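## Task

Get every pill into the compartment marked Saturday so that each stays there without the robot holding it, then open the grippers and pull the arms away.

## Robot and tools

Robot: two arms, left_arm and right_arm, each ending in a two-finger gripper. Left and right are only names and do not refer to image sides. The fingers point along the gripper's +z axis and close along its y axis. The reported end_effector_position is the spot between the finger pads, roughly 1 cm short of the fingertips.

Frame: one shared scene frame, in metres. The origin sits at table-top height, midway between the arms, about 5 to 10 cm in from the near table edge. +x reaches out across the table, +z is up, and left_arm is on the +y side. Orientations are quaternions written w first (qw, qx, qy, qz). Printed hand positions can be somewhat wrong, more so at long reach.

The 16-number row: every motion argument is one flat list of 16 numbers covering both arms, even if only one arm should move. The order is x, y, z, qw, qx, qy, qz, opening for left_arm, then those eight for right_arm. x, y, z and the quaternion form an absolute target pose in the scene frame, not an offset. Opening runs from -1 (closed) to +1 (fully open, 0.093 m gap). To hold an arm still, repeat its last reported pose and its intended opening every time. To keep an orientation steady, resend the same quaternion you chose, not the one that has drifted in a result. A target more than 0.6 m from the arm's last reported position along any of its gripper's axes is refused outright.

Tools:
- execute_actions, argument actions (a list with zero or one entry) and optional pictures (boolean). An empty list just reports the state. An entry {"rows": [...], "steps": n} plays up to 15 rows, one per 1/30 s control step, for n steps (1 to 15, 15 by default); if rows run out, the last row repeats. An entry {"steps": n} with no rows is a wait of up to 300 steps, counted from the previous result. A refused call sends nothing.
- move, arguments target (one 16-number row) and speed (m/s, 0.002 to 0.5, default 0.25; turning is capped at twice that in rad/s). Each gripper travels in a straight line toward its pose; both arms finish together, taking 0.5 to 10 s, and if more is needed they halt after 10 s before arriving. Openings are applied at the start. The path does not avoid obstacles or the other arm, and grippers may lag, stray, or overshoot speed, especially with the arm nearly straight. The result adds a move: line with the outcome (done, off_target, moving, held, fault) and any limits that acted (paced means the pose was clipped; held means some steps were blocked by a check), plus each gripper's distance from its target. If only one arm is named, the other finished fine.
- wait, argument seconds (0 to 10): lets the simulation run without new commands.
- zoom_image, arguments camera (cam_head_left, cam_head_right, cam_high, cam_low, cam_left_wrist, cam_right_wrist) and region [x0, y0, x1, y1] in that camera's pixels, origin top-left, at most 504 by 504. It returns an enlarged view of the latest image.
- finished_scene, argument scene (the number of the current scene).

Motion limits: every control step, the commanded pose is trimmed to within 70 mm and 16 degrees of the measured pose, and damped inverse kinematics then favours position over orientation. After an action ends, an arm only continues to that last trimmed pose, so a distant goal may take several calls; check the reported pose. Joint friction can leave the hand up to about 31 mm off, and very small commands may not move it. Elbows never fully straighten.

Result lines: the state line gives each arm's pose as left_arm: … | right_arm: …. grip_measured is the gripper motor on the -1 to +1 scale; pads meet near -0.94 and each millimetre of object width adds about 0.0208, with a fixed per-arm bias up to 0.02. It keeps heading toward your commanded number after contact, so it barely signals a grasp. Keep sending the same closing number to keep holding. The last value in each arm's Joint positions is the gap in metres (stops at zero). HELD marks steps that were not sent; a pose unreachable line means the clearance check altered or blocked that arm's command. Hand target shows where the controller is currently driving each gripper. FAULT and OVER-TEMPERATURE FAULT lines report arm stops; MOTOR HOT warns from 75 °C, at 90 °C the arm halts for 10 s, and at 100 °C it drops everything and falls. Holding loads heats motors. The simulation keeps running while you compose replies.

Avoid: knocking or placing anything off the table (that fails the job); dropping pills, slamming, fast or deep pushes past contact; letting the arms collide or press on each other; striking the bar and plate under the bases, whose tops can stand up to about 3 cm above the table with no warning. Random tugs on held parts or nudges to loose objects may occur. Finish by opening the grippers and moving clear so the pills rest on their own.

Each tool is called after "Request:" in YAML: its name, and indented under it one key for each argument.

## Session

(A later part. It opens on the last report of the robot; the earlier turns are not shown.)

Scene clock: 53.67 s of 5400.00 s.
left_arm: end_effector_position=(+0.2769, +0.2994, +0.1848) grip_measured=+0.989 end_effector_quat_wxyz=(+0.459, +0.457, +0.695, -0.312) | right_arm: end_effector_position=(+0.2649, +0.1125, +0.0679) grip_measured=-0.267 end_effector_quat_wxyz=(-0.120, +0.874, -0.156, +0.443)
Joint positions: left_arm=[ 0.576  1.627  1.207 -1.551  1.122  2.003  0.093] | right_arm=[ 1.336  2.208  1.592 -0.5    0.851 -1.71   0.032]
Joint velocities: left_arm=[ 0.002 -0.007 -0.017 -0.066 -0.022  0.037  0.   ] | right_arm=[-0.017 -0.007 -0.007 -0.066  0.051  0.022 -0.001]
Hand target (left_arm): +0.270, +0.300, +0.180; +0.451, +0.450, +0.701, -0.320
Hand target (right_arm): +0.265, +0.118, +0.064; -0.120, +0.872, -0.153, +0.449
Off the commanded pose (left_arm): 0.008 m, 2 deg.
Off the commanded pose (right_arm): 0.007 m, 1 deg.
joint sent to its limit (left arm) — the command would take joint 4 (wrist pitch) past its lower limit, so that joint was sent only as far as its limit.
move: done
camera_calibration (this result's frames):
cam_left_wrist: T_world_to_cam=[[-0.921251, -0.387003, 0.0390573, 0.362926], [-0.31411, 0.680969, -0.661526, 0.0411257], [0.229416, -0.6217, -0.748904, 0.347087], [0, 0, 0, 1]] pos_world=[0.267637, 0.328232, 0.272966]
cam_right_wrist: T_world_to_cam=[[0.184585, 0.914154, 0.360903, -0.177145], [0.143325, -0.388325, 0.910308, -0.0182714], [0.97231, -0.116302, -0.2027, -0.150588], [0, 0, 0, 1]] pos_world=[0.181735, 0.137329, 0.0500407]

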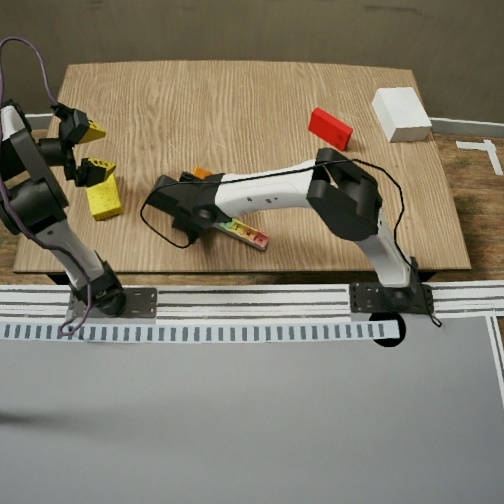

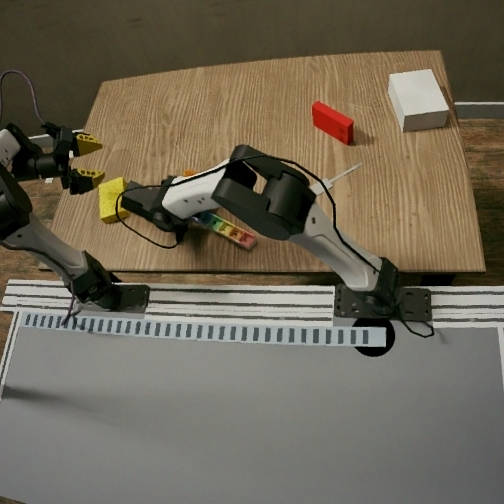

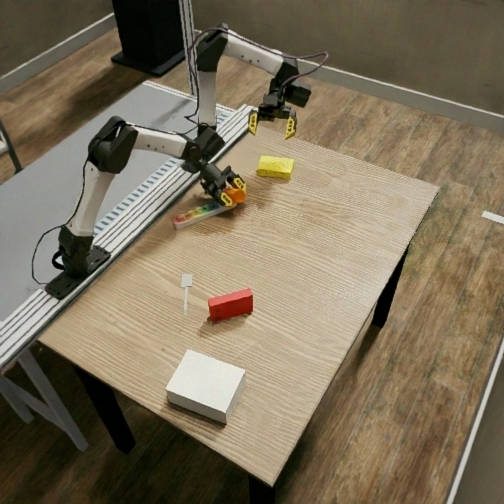

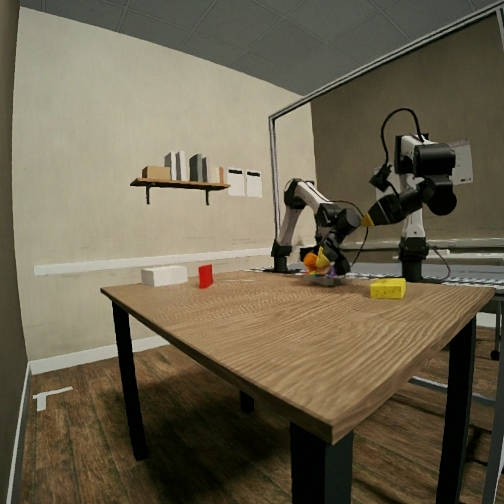

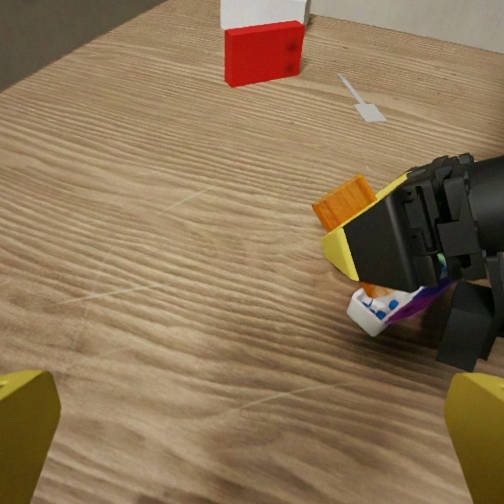

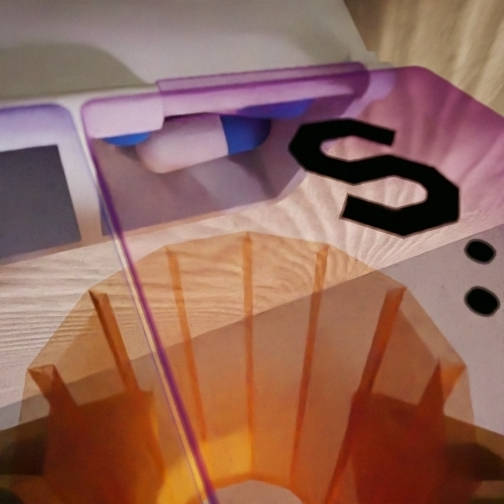

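Request:
move:
  target: [0.27,0.3,0.18,0.45,0.45,0.7,-0.32,1, 0.258,0.115,0.13,0.157,-0.919,0.203,-0.292,-0.36]
  speed: 0.15

Request:
move:
  target: [0.27,0.3,0.18,0.45,0.45,0.7,-0.32,1, 0.48,0.045,0.10,0.581,-0.239,0.757,0.183,-0.36]
  speed: 0.4

Request:
move:
  target: [0.27,0.3,0.18,0.45,0.45,0.7,-0.32,1, 0.485,0.05,0.042,0.581,-0.239,0.757,0.183,-0.36]
  speed: 0.05

Request:
zoom_image:
  camera: "cam_left_wrist"
  region: [330,240,470,350]

Scene clock: 56.13 s of 5400.00 s.
left_arm: end_effector_position=(+0.2769, +0.2994, +0.1848) grip_measured=+0.989 end_effector_quat_wxyz=(+0.459, +0.457, +0.695, -0.312) | right_arm: end_effector_position=(+0.2528, +0.1108, +0.1124) grip_measured=-0.267 end_effector_quat_wxyz=(-0.136, +0.927, -0.194, +0.292)
Joint positions: left_arm=[ 0.576  1.627  1.207 -1.551  1.122  2.003  0.093] | right_arm=[ 1.271  2.133  1.808 -0.859  0.523 -1.611  0.032]
Joint velocities: left_arm=[ 0.002 -0.007 -0.002 -0.007 -0.037  0.007 -0.   ] | right_arm=[ 0.007 -0.002 -0.002 -0.022 -0.095 -0.081  0.   ]
Hand target (left_arm): +0.270, +0.300, +0.180; +0.451, +0.450, +0.701, -0.320
Hand target (right_arm): +0.257, +0.114, +0.130; -0.156, +0.921, -0.204, +0.292
Off the commanded pose (left_arm): 0.008 m, 2 deg.
Off the commanded pose (right_arm): 0.019 m, 3 deg.
joint sent to its limit (left arm) — the command would take joint 4 (wrist pitch) past its lower limit, so that joint was sent only as far as its limit.
move: off_target (right_arm)
camera_calibration (this result's frames):
cam_left_wrist: T_world_to_cam=[[-0.92132, -0.386873, 0.0387053, 0.362971], [-0.313795, 0.681103, -0.661537, 0.0410001], [0.229569, -0.621633, -0.748913, 0.347026], [0, 0, 0, 1]] pos_world=[0.267612, 0.328221, 0.272967]
cam_right_wrist: T_world_to_cam=[[0.299548, 0.878687, 0.371725, -0.215815], [0.413161, -0.470656, 0.779603, -0.102143], [0.859982, -0.0799468, -0.504023, -0.0718217], [0, 0, 0, 1]] pos_world=[0.168614, 0.135818, 0.123655]

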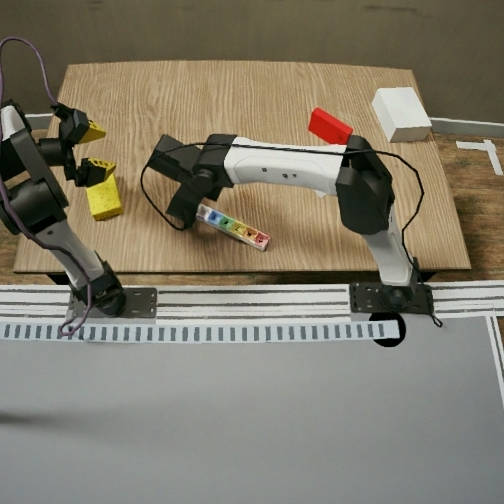

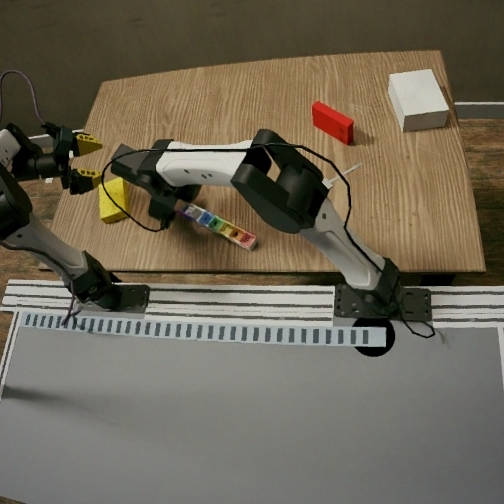

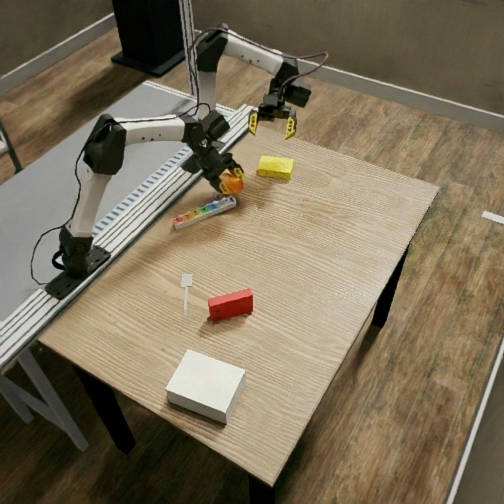

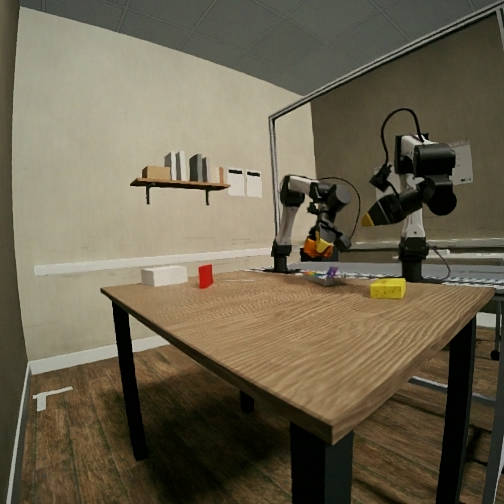

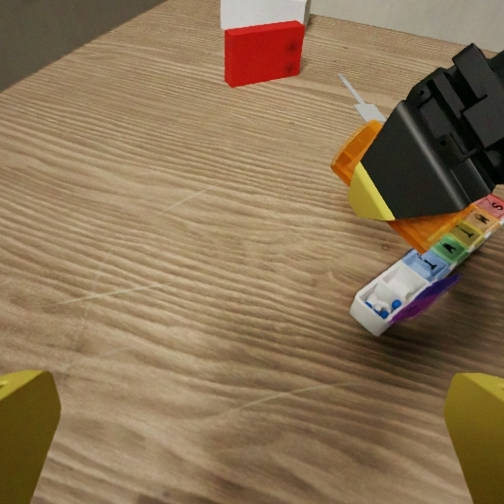

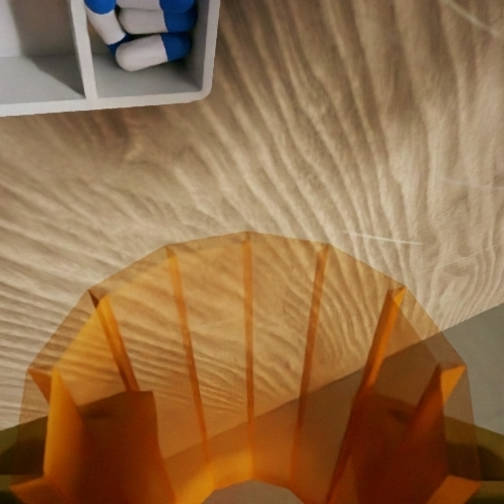

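Scene clock: 59.77 s of 5400.00 s.
left_arm: end_effector_position=(+0.2769, +0.2994, +0.1848) grip_measured=+0.989 end_effector_quat_wxyz=(+0.459, +0.457, +0.695, -0.312) | right_arm: end_effector_position=(+0.4738, +0.0518, +0.0945) grip_measured=-0.267 end_effector_quat_wxyz=(+0.568, -0.250, +0.762, +0.187)
Joint positions: left_arm=[ 0.576  1.627  1.207 -1.551  1.122  2.003  0.093] | right_arm=[0.741 2.21  1.271 0.634 0.053 0.025 0.032]
Joint velocities: left_arm=[-0.002 -0.002 -0.007 -0.037  0.022 -0.022 -0.   ] | right_arm=[ 0.012  0.002  0.002 -0.051 -0.022 -0.007  0.   ]
Hand target (left_arm): +0.270, +0.300, +0.180; +0.451, +0.450, +0.701, -0.320
Hand target (right_arm): +0.481, +0.051, +0.099; +0.578, -0.240, +0.757, +0.188
Off the commanded pose (left_arm): 0.008 m, 2 deg.
Off the commanded pose (right_arm): 0.011 m, 2 deg.
joint sent to its limit (left arm) — the command would take joint 4 (wrist pitch) past its lower limit, so that joint was sent only as far as its limit.
move: off_target (right_arm)
camera_calibration (this result's frames):
cam_left_wrist: T_world_to_cam=[[-0.92132, -0.386873, 0.0387053, 0.362971], [-0.313795, 0.681103, -0.661537, 0.0410001], [0.229569, -0.621633, -0.748913, 0.347026], [0, 0, 0, 1]] pos_world=[0.267612, 0.328221, 0.272967]
cam_right_wrist: T_world_to_cam=[[0.592689, -0.805093, -0.0233716, -0.237822], [-0.554271, -0.386643, -0.737083, 0.390087], [0.584384, 0.449815, -0.675398, -0.15629], [0, 0, 0, 1]] pos_world=[0.448501, 0.0296569, 0.17641]

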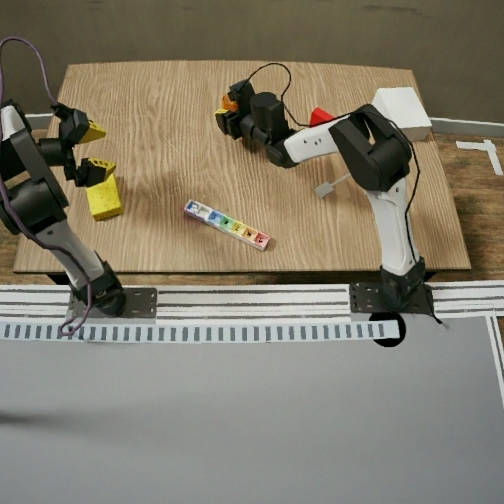

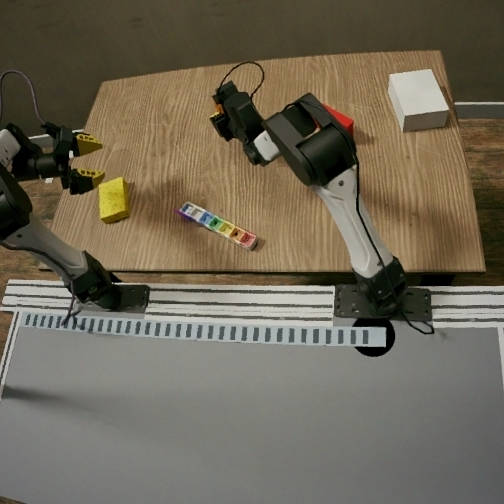

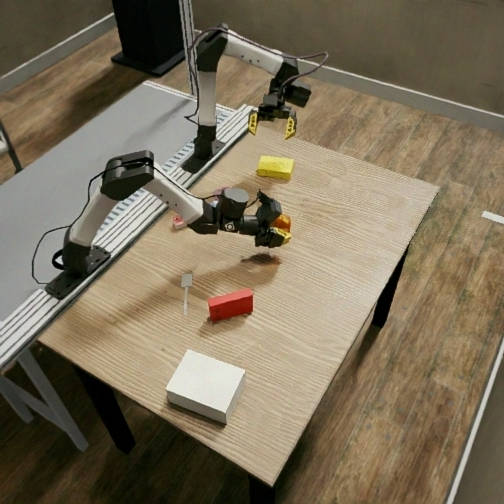

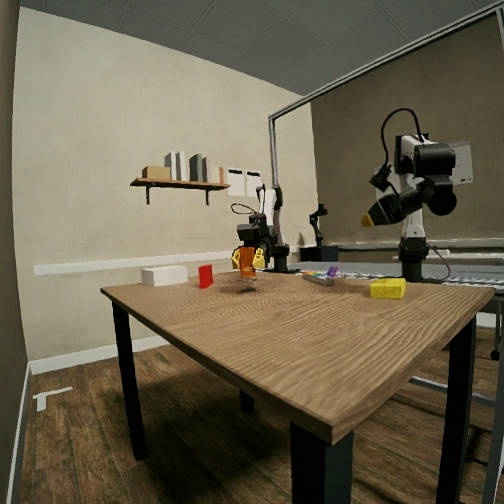

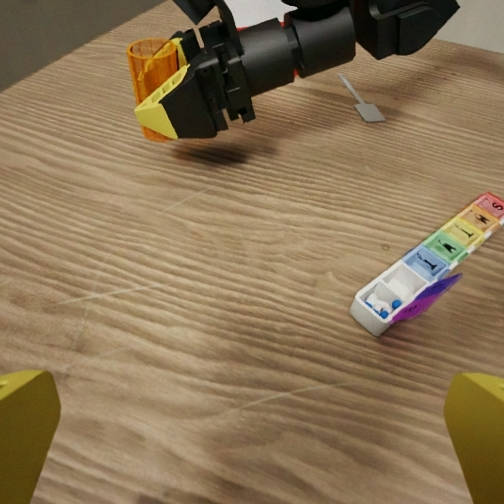

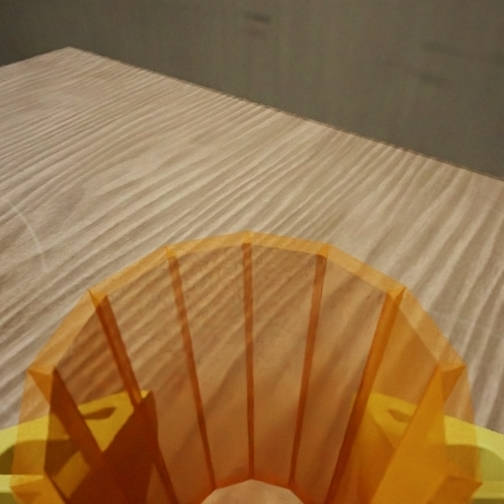

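Scene clock: 61.10 s of 5400.00 s.
left_arm: end_effector_position=(+0.2769, +0.2994, +0.1848) grip_measured=+0.989 end_effector_quat_wxyz=(+0.459, +0.457, +0.695, -0.312) | right_arm: end_effector_position=(+0.4786, +0.0539, +0.0425) grip_measured=-0.267 end_effector_quat_wxyz=(+0.573, -0.247, +0.759, +0.187)
Joint positions: left_arm=[ 0.576  1.627  1.207 -1.551  1.122  2.003  0.093] | right_arm=[0.741 2.366 1.271 0.802 0.06  0.025 0.032]
Joint velocities: left_arm=[-0.012  0.012 -0.012  0.037 -0.022  0.022 -0.   ] | right_arm=[ 0.012  0.017  0.002  0.022 -0.007 -0.081 -0.001]
Hand target (left_arm): +0.270, +0.300, +0.180; +0.451, +0.450, +0.701, -0.320
Hand target (right_arm): +0.485, +0.050, +0.042; +0.580, -0.239, +0.757, +0.183
Off the commanded pose (left_arm): 0.008 m, 2 deg.
Off the commanded pose (right_arm): 0.008 m, 1 deg.
joint sent to its limit (left arm) — the command would take joint 4 (wrist pitch) past its lower limit, so that joint was sent only as far as its limit.
move: done
camera_calibration (this result's frames):
cam_left_wrist: T_world_to_cam=[[-0.92132, -0.386873, 0.0387053, 0.362971], [-0.313795, 0.681103, -0.661537, 0.0410001], [0.229569, -0.621633, -0.748913, 0.347026], [0, 0, 0, 1]] pos_world=[0.267612, 0.328221, 0.272967]
cam_right_wrist: T_world_to_cam=[[0.588202, -0.808392, -0.0228106, -0.23788], [-0.54866, -0.378176, -0.745624, 0.35252], [0.59413, 0.451093, -0.665976, -0.200283], [0, 0, 0, 1]] pos_world=[0.452329, 0.0313607, 0.124038]

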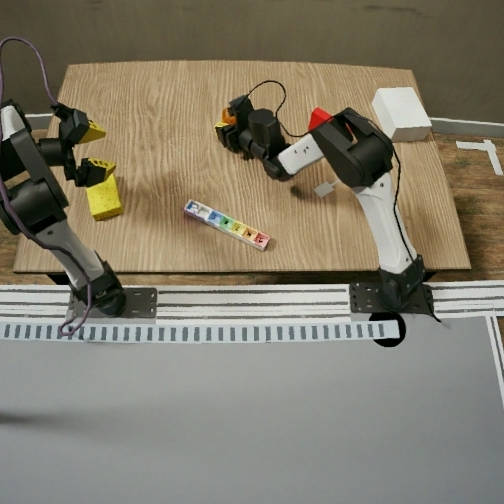

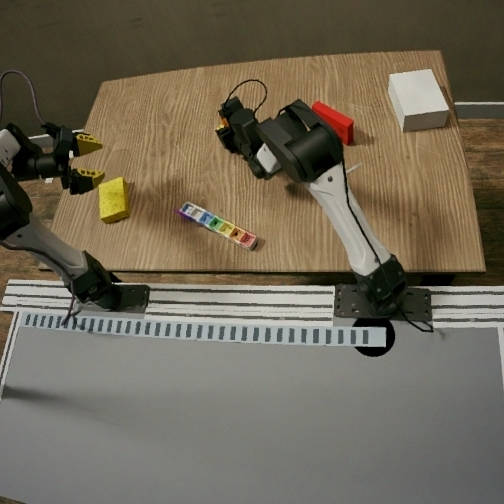

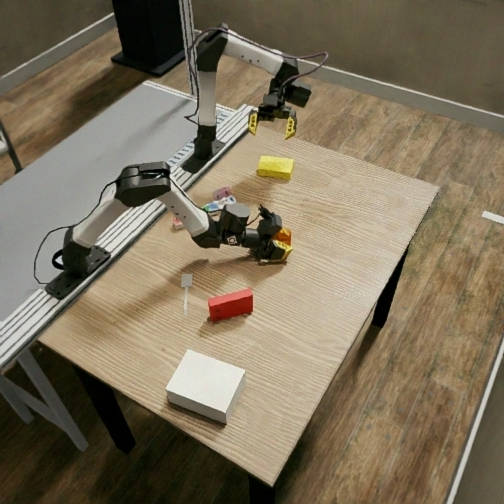

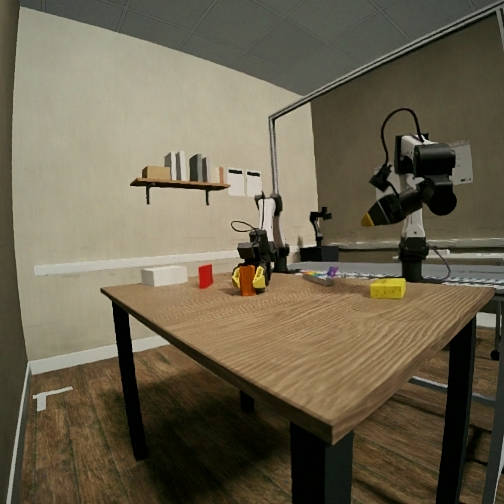

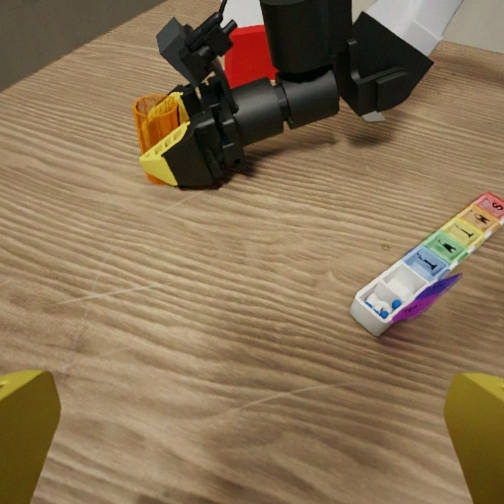

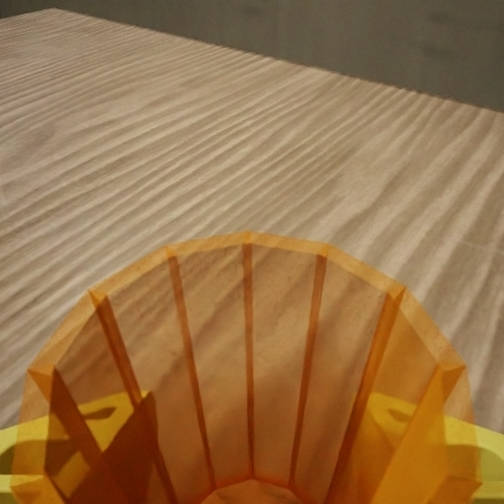

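Region (330, 240, 470, 350) of cam_left_wrist's 504x504 image, scaled by 3.600, with more detail than that image has; it fills the top 396 rows of this view, and the rest is white.

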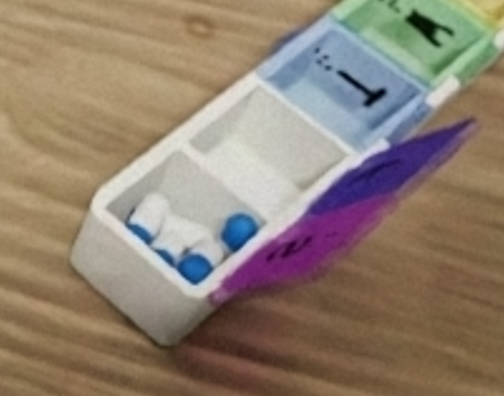

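Request:
execute_actions:
  actions:
    - {"rows":[[0.27,0.3,0.18,0.45,0.45,0.7,-0.32,1, 0.485,0.05,0.042,0.581,-0.239,0.757,0.183,1]]}
  pictures: false

Request:
move:
  target: [0.27,0.3,0.18,0.45,0.45,0.7,-0.32,1, 0.36,-0.04,0.13,0.581,-0.239,0.757,0.183,1]

Request:
finished_scene:
  scene: 1

Scene clock: 62.03 s of 5400.00 s.
left_arm: end_effector_position=(+0.2769, +0.2994, +0.1848) grip_measured=+0.989 end_effector_quat_wxyz=(+0.459, +0.457, +0.695, -0.312) | right_arm: end_effector_position=(+0.4789, +0.0540, +0.0434) grip_measured=+0.988 end_effector_quat_wxyz=(+0.575, -0.246, +0.757, +0.187)
Joint positions: left_arm=[ 0.576  1.627  1.207 -1.551  1.122  2.003  0.093] | right_arm=[0.741 2.366 1.271 0.807 0.06  0.025 0.093]
Joint velocities: left_arm=[-0.012 -0.007 -0.022 -0.022 -0.007  0.051  0.   ] | right_arm=[-0.002  0.002 -0.002 -0.007  0.007  0.022 -0.   ]
Hand target (left_arm): +0.270, +0.300, +0.180; +0.451, +0.450, +0.701, -0.320
Hand target (right_arm): +0.485, +0.050, +0.042; +0.581, -0.239, +0.756, +0.183
Off the commanded pose (left_arm): 0.008 m, 2 deg.
Off the commanded pose (right_arm): 0.007 m, 1 deg.
joint sent to its limit (left arm) — the command would take joint 4 (wrist pitch) past its lower limit, so that joint was sent only as far as its limit.
Steps of this call (steps 1 to 13: nothing new was sent; steps 14 to 28: all 15 steps of this action). Readings (end_effector_position):
14: left_arm (+0.2769, +0.2994, +0.1848) | right_arm (+0.4787, +0.0540, +0.0427)
15: left_arm (+0.2769, +0.2994, +0.1848) | right_arm (+0.4787, +0.0540, +0.0428)
17: left_arm (+0.2769, +0.2994, +0.1848) | right_arm (+0.4788, +0.0540, +0.0431)
21: left_arm (+0.2769, +0.2994, +0.1848) | right_arm (+0.4789, +0.0540, +0.0433)
28: the state above

Scene clock: 63.63 s of 5400.00 s.
left_arm: end_effector_position=(+0.2769, +0.2994, +0.1848) grip_measured=+0.989 end_effector_quat_wxyz=(+0.459, +0.457, +0.695, -0.312) | right_arm: end_effector_position=(+0.3662, -0.0403, +0.1294) grip_measured=+0.988 end_effector_quat_wxyz=(+0.583, -0.240, +0.754, +0.183)
Joint positions: left_arm=[ 0.576  1.627  1.207 -1.551  1.122  2.003  0.093] | right_arm=[0.746 1.7   0.648 0.78  0.08  0.025 0.093]
Joint velocities: left_arm=[-0.012  0.002  0.017 -0.037  0.007 -0.022 -0.001] | right_arm=[-0.007 -0.007 -0.002  0.037 -0.007 -0.022  0.   ]
Hand target (left_arm): +0.270, +0.300, +0.180; +0.451, +0.450, +0.701, -0.320
Hand target (right_arm): +0.361, -0.042, +0.128; +0.581, -0.239, +0.756, +0.183
Off the commanded pose (left_arm): 0.008 m, 2 deg.
Off the commanded pose (right_arm): 0.006 m, 0 deg.
joint sent to its limit (left arm) — the command would take joint 4 (wrist pitch) past its lower limit, so that joint was sent only as far as its limit.
move: done
camera_calibration (this result's frames):
cam_left_wrist: T_world_to_cam=[[-0.92132, -0.386873, 0.0387053, 0.362971], [-0.313795, 0.681103, -0.661537, 0.0410001], [0.229569, -0.621633, -0.748913, 0.347026], [0, 0, 0, 1]] pos_world=[0.267612, 0.328221, 0.272967]
cam_right_wrist: T_world_to_cam=[[0.576231, -0.817061, -0.0192218, -0.242401], [-0.539835, -0.362849, -0.759551, 0.319207], [0.613625, 0.448054, -0.650163, -0.0424088], [0, 0, 0, 1]] pos_world=[0.338021, -0.0632311, 0.210222]

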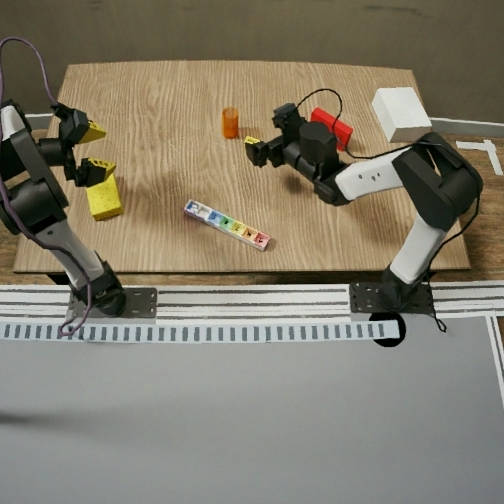

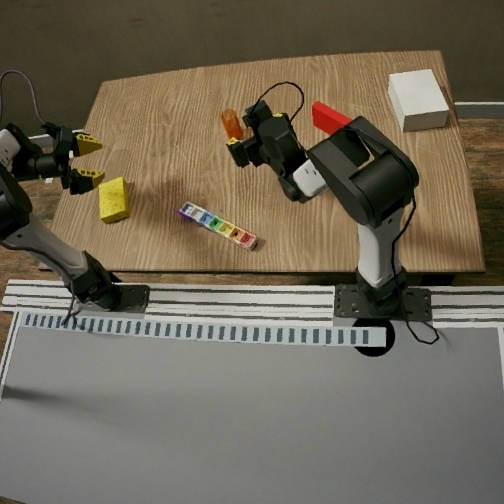

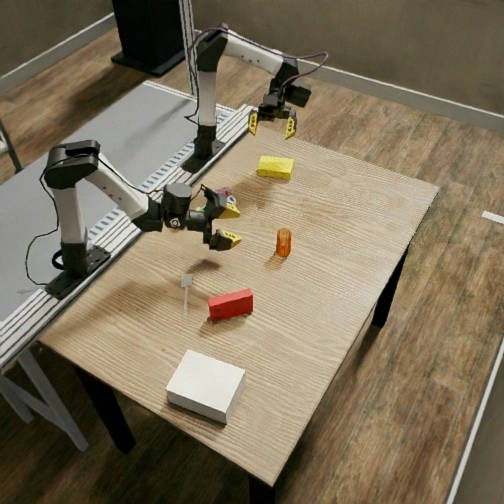

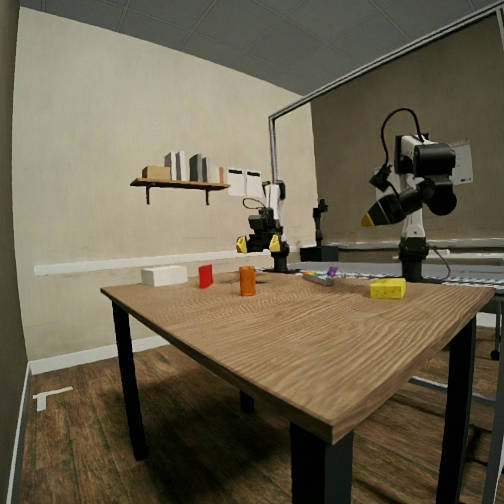

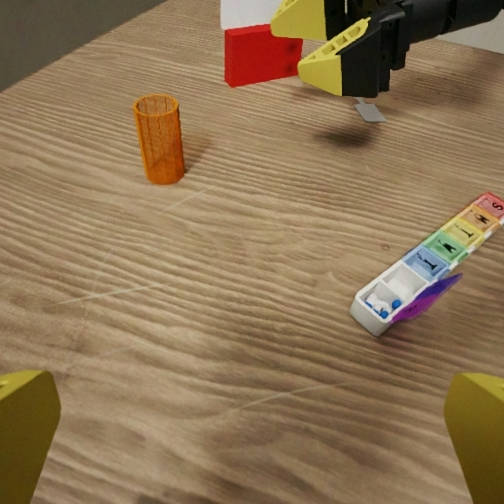

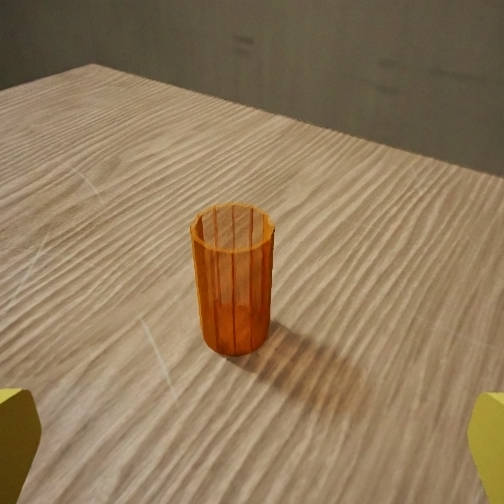

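The scene is finished: the task was done.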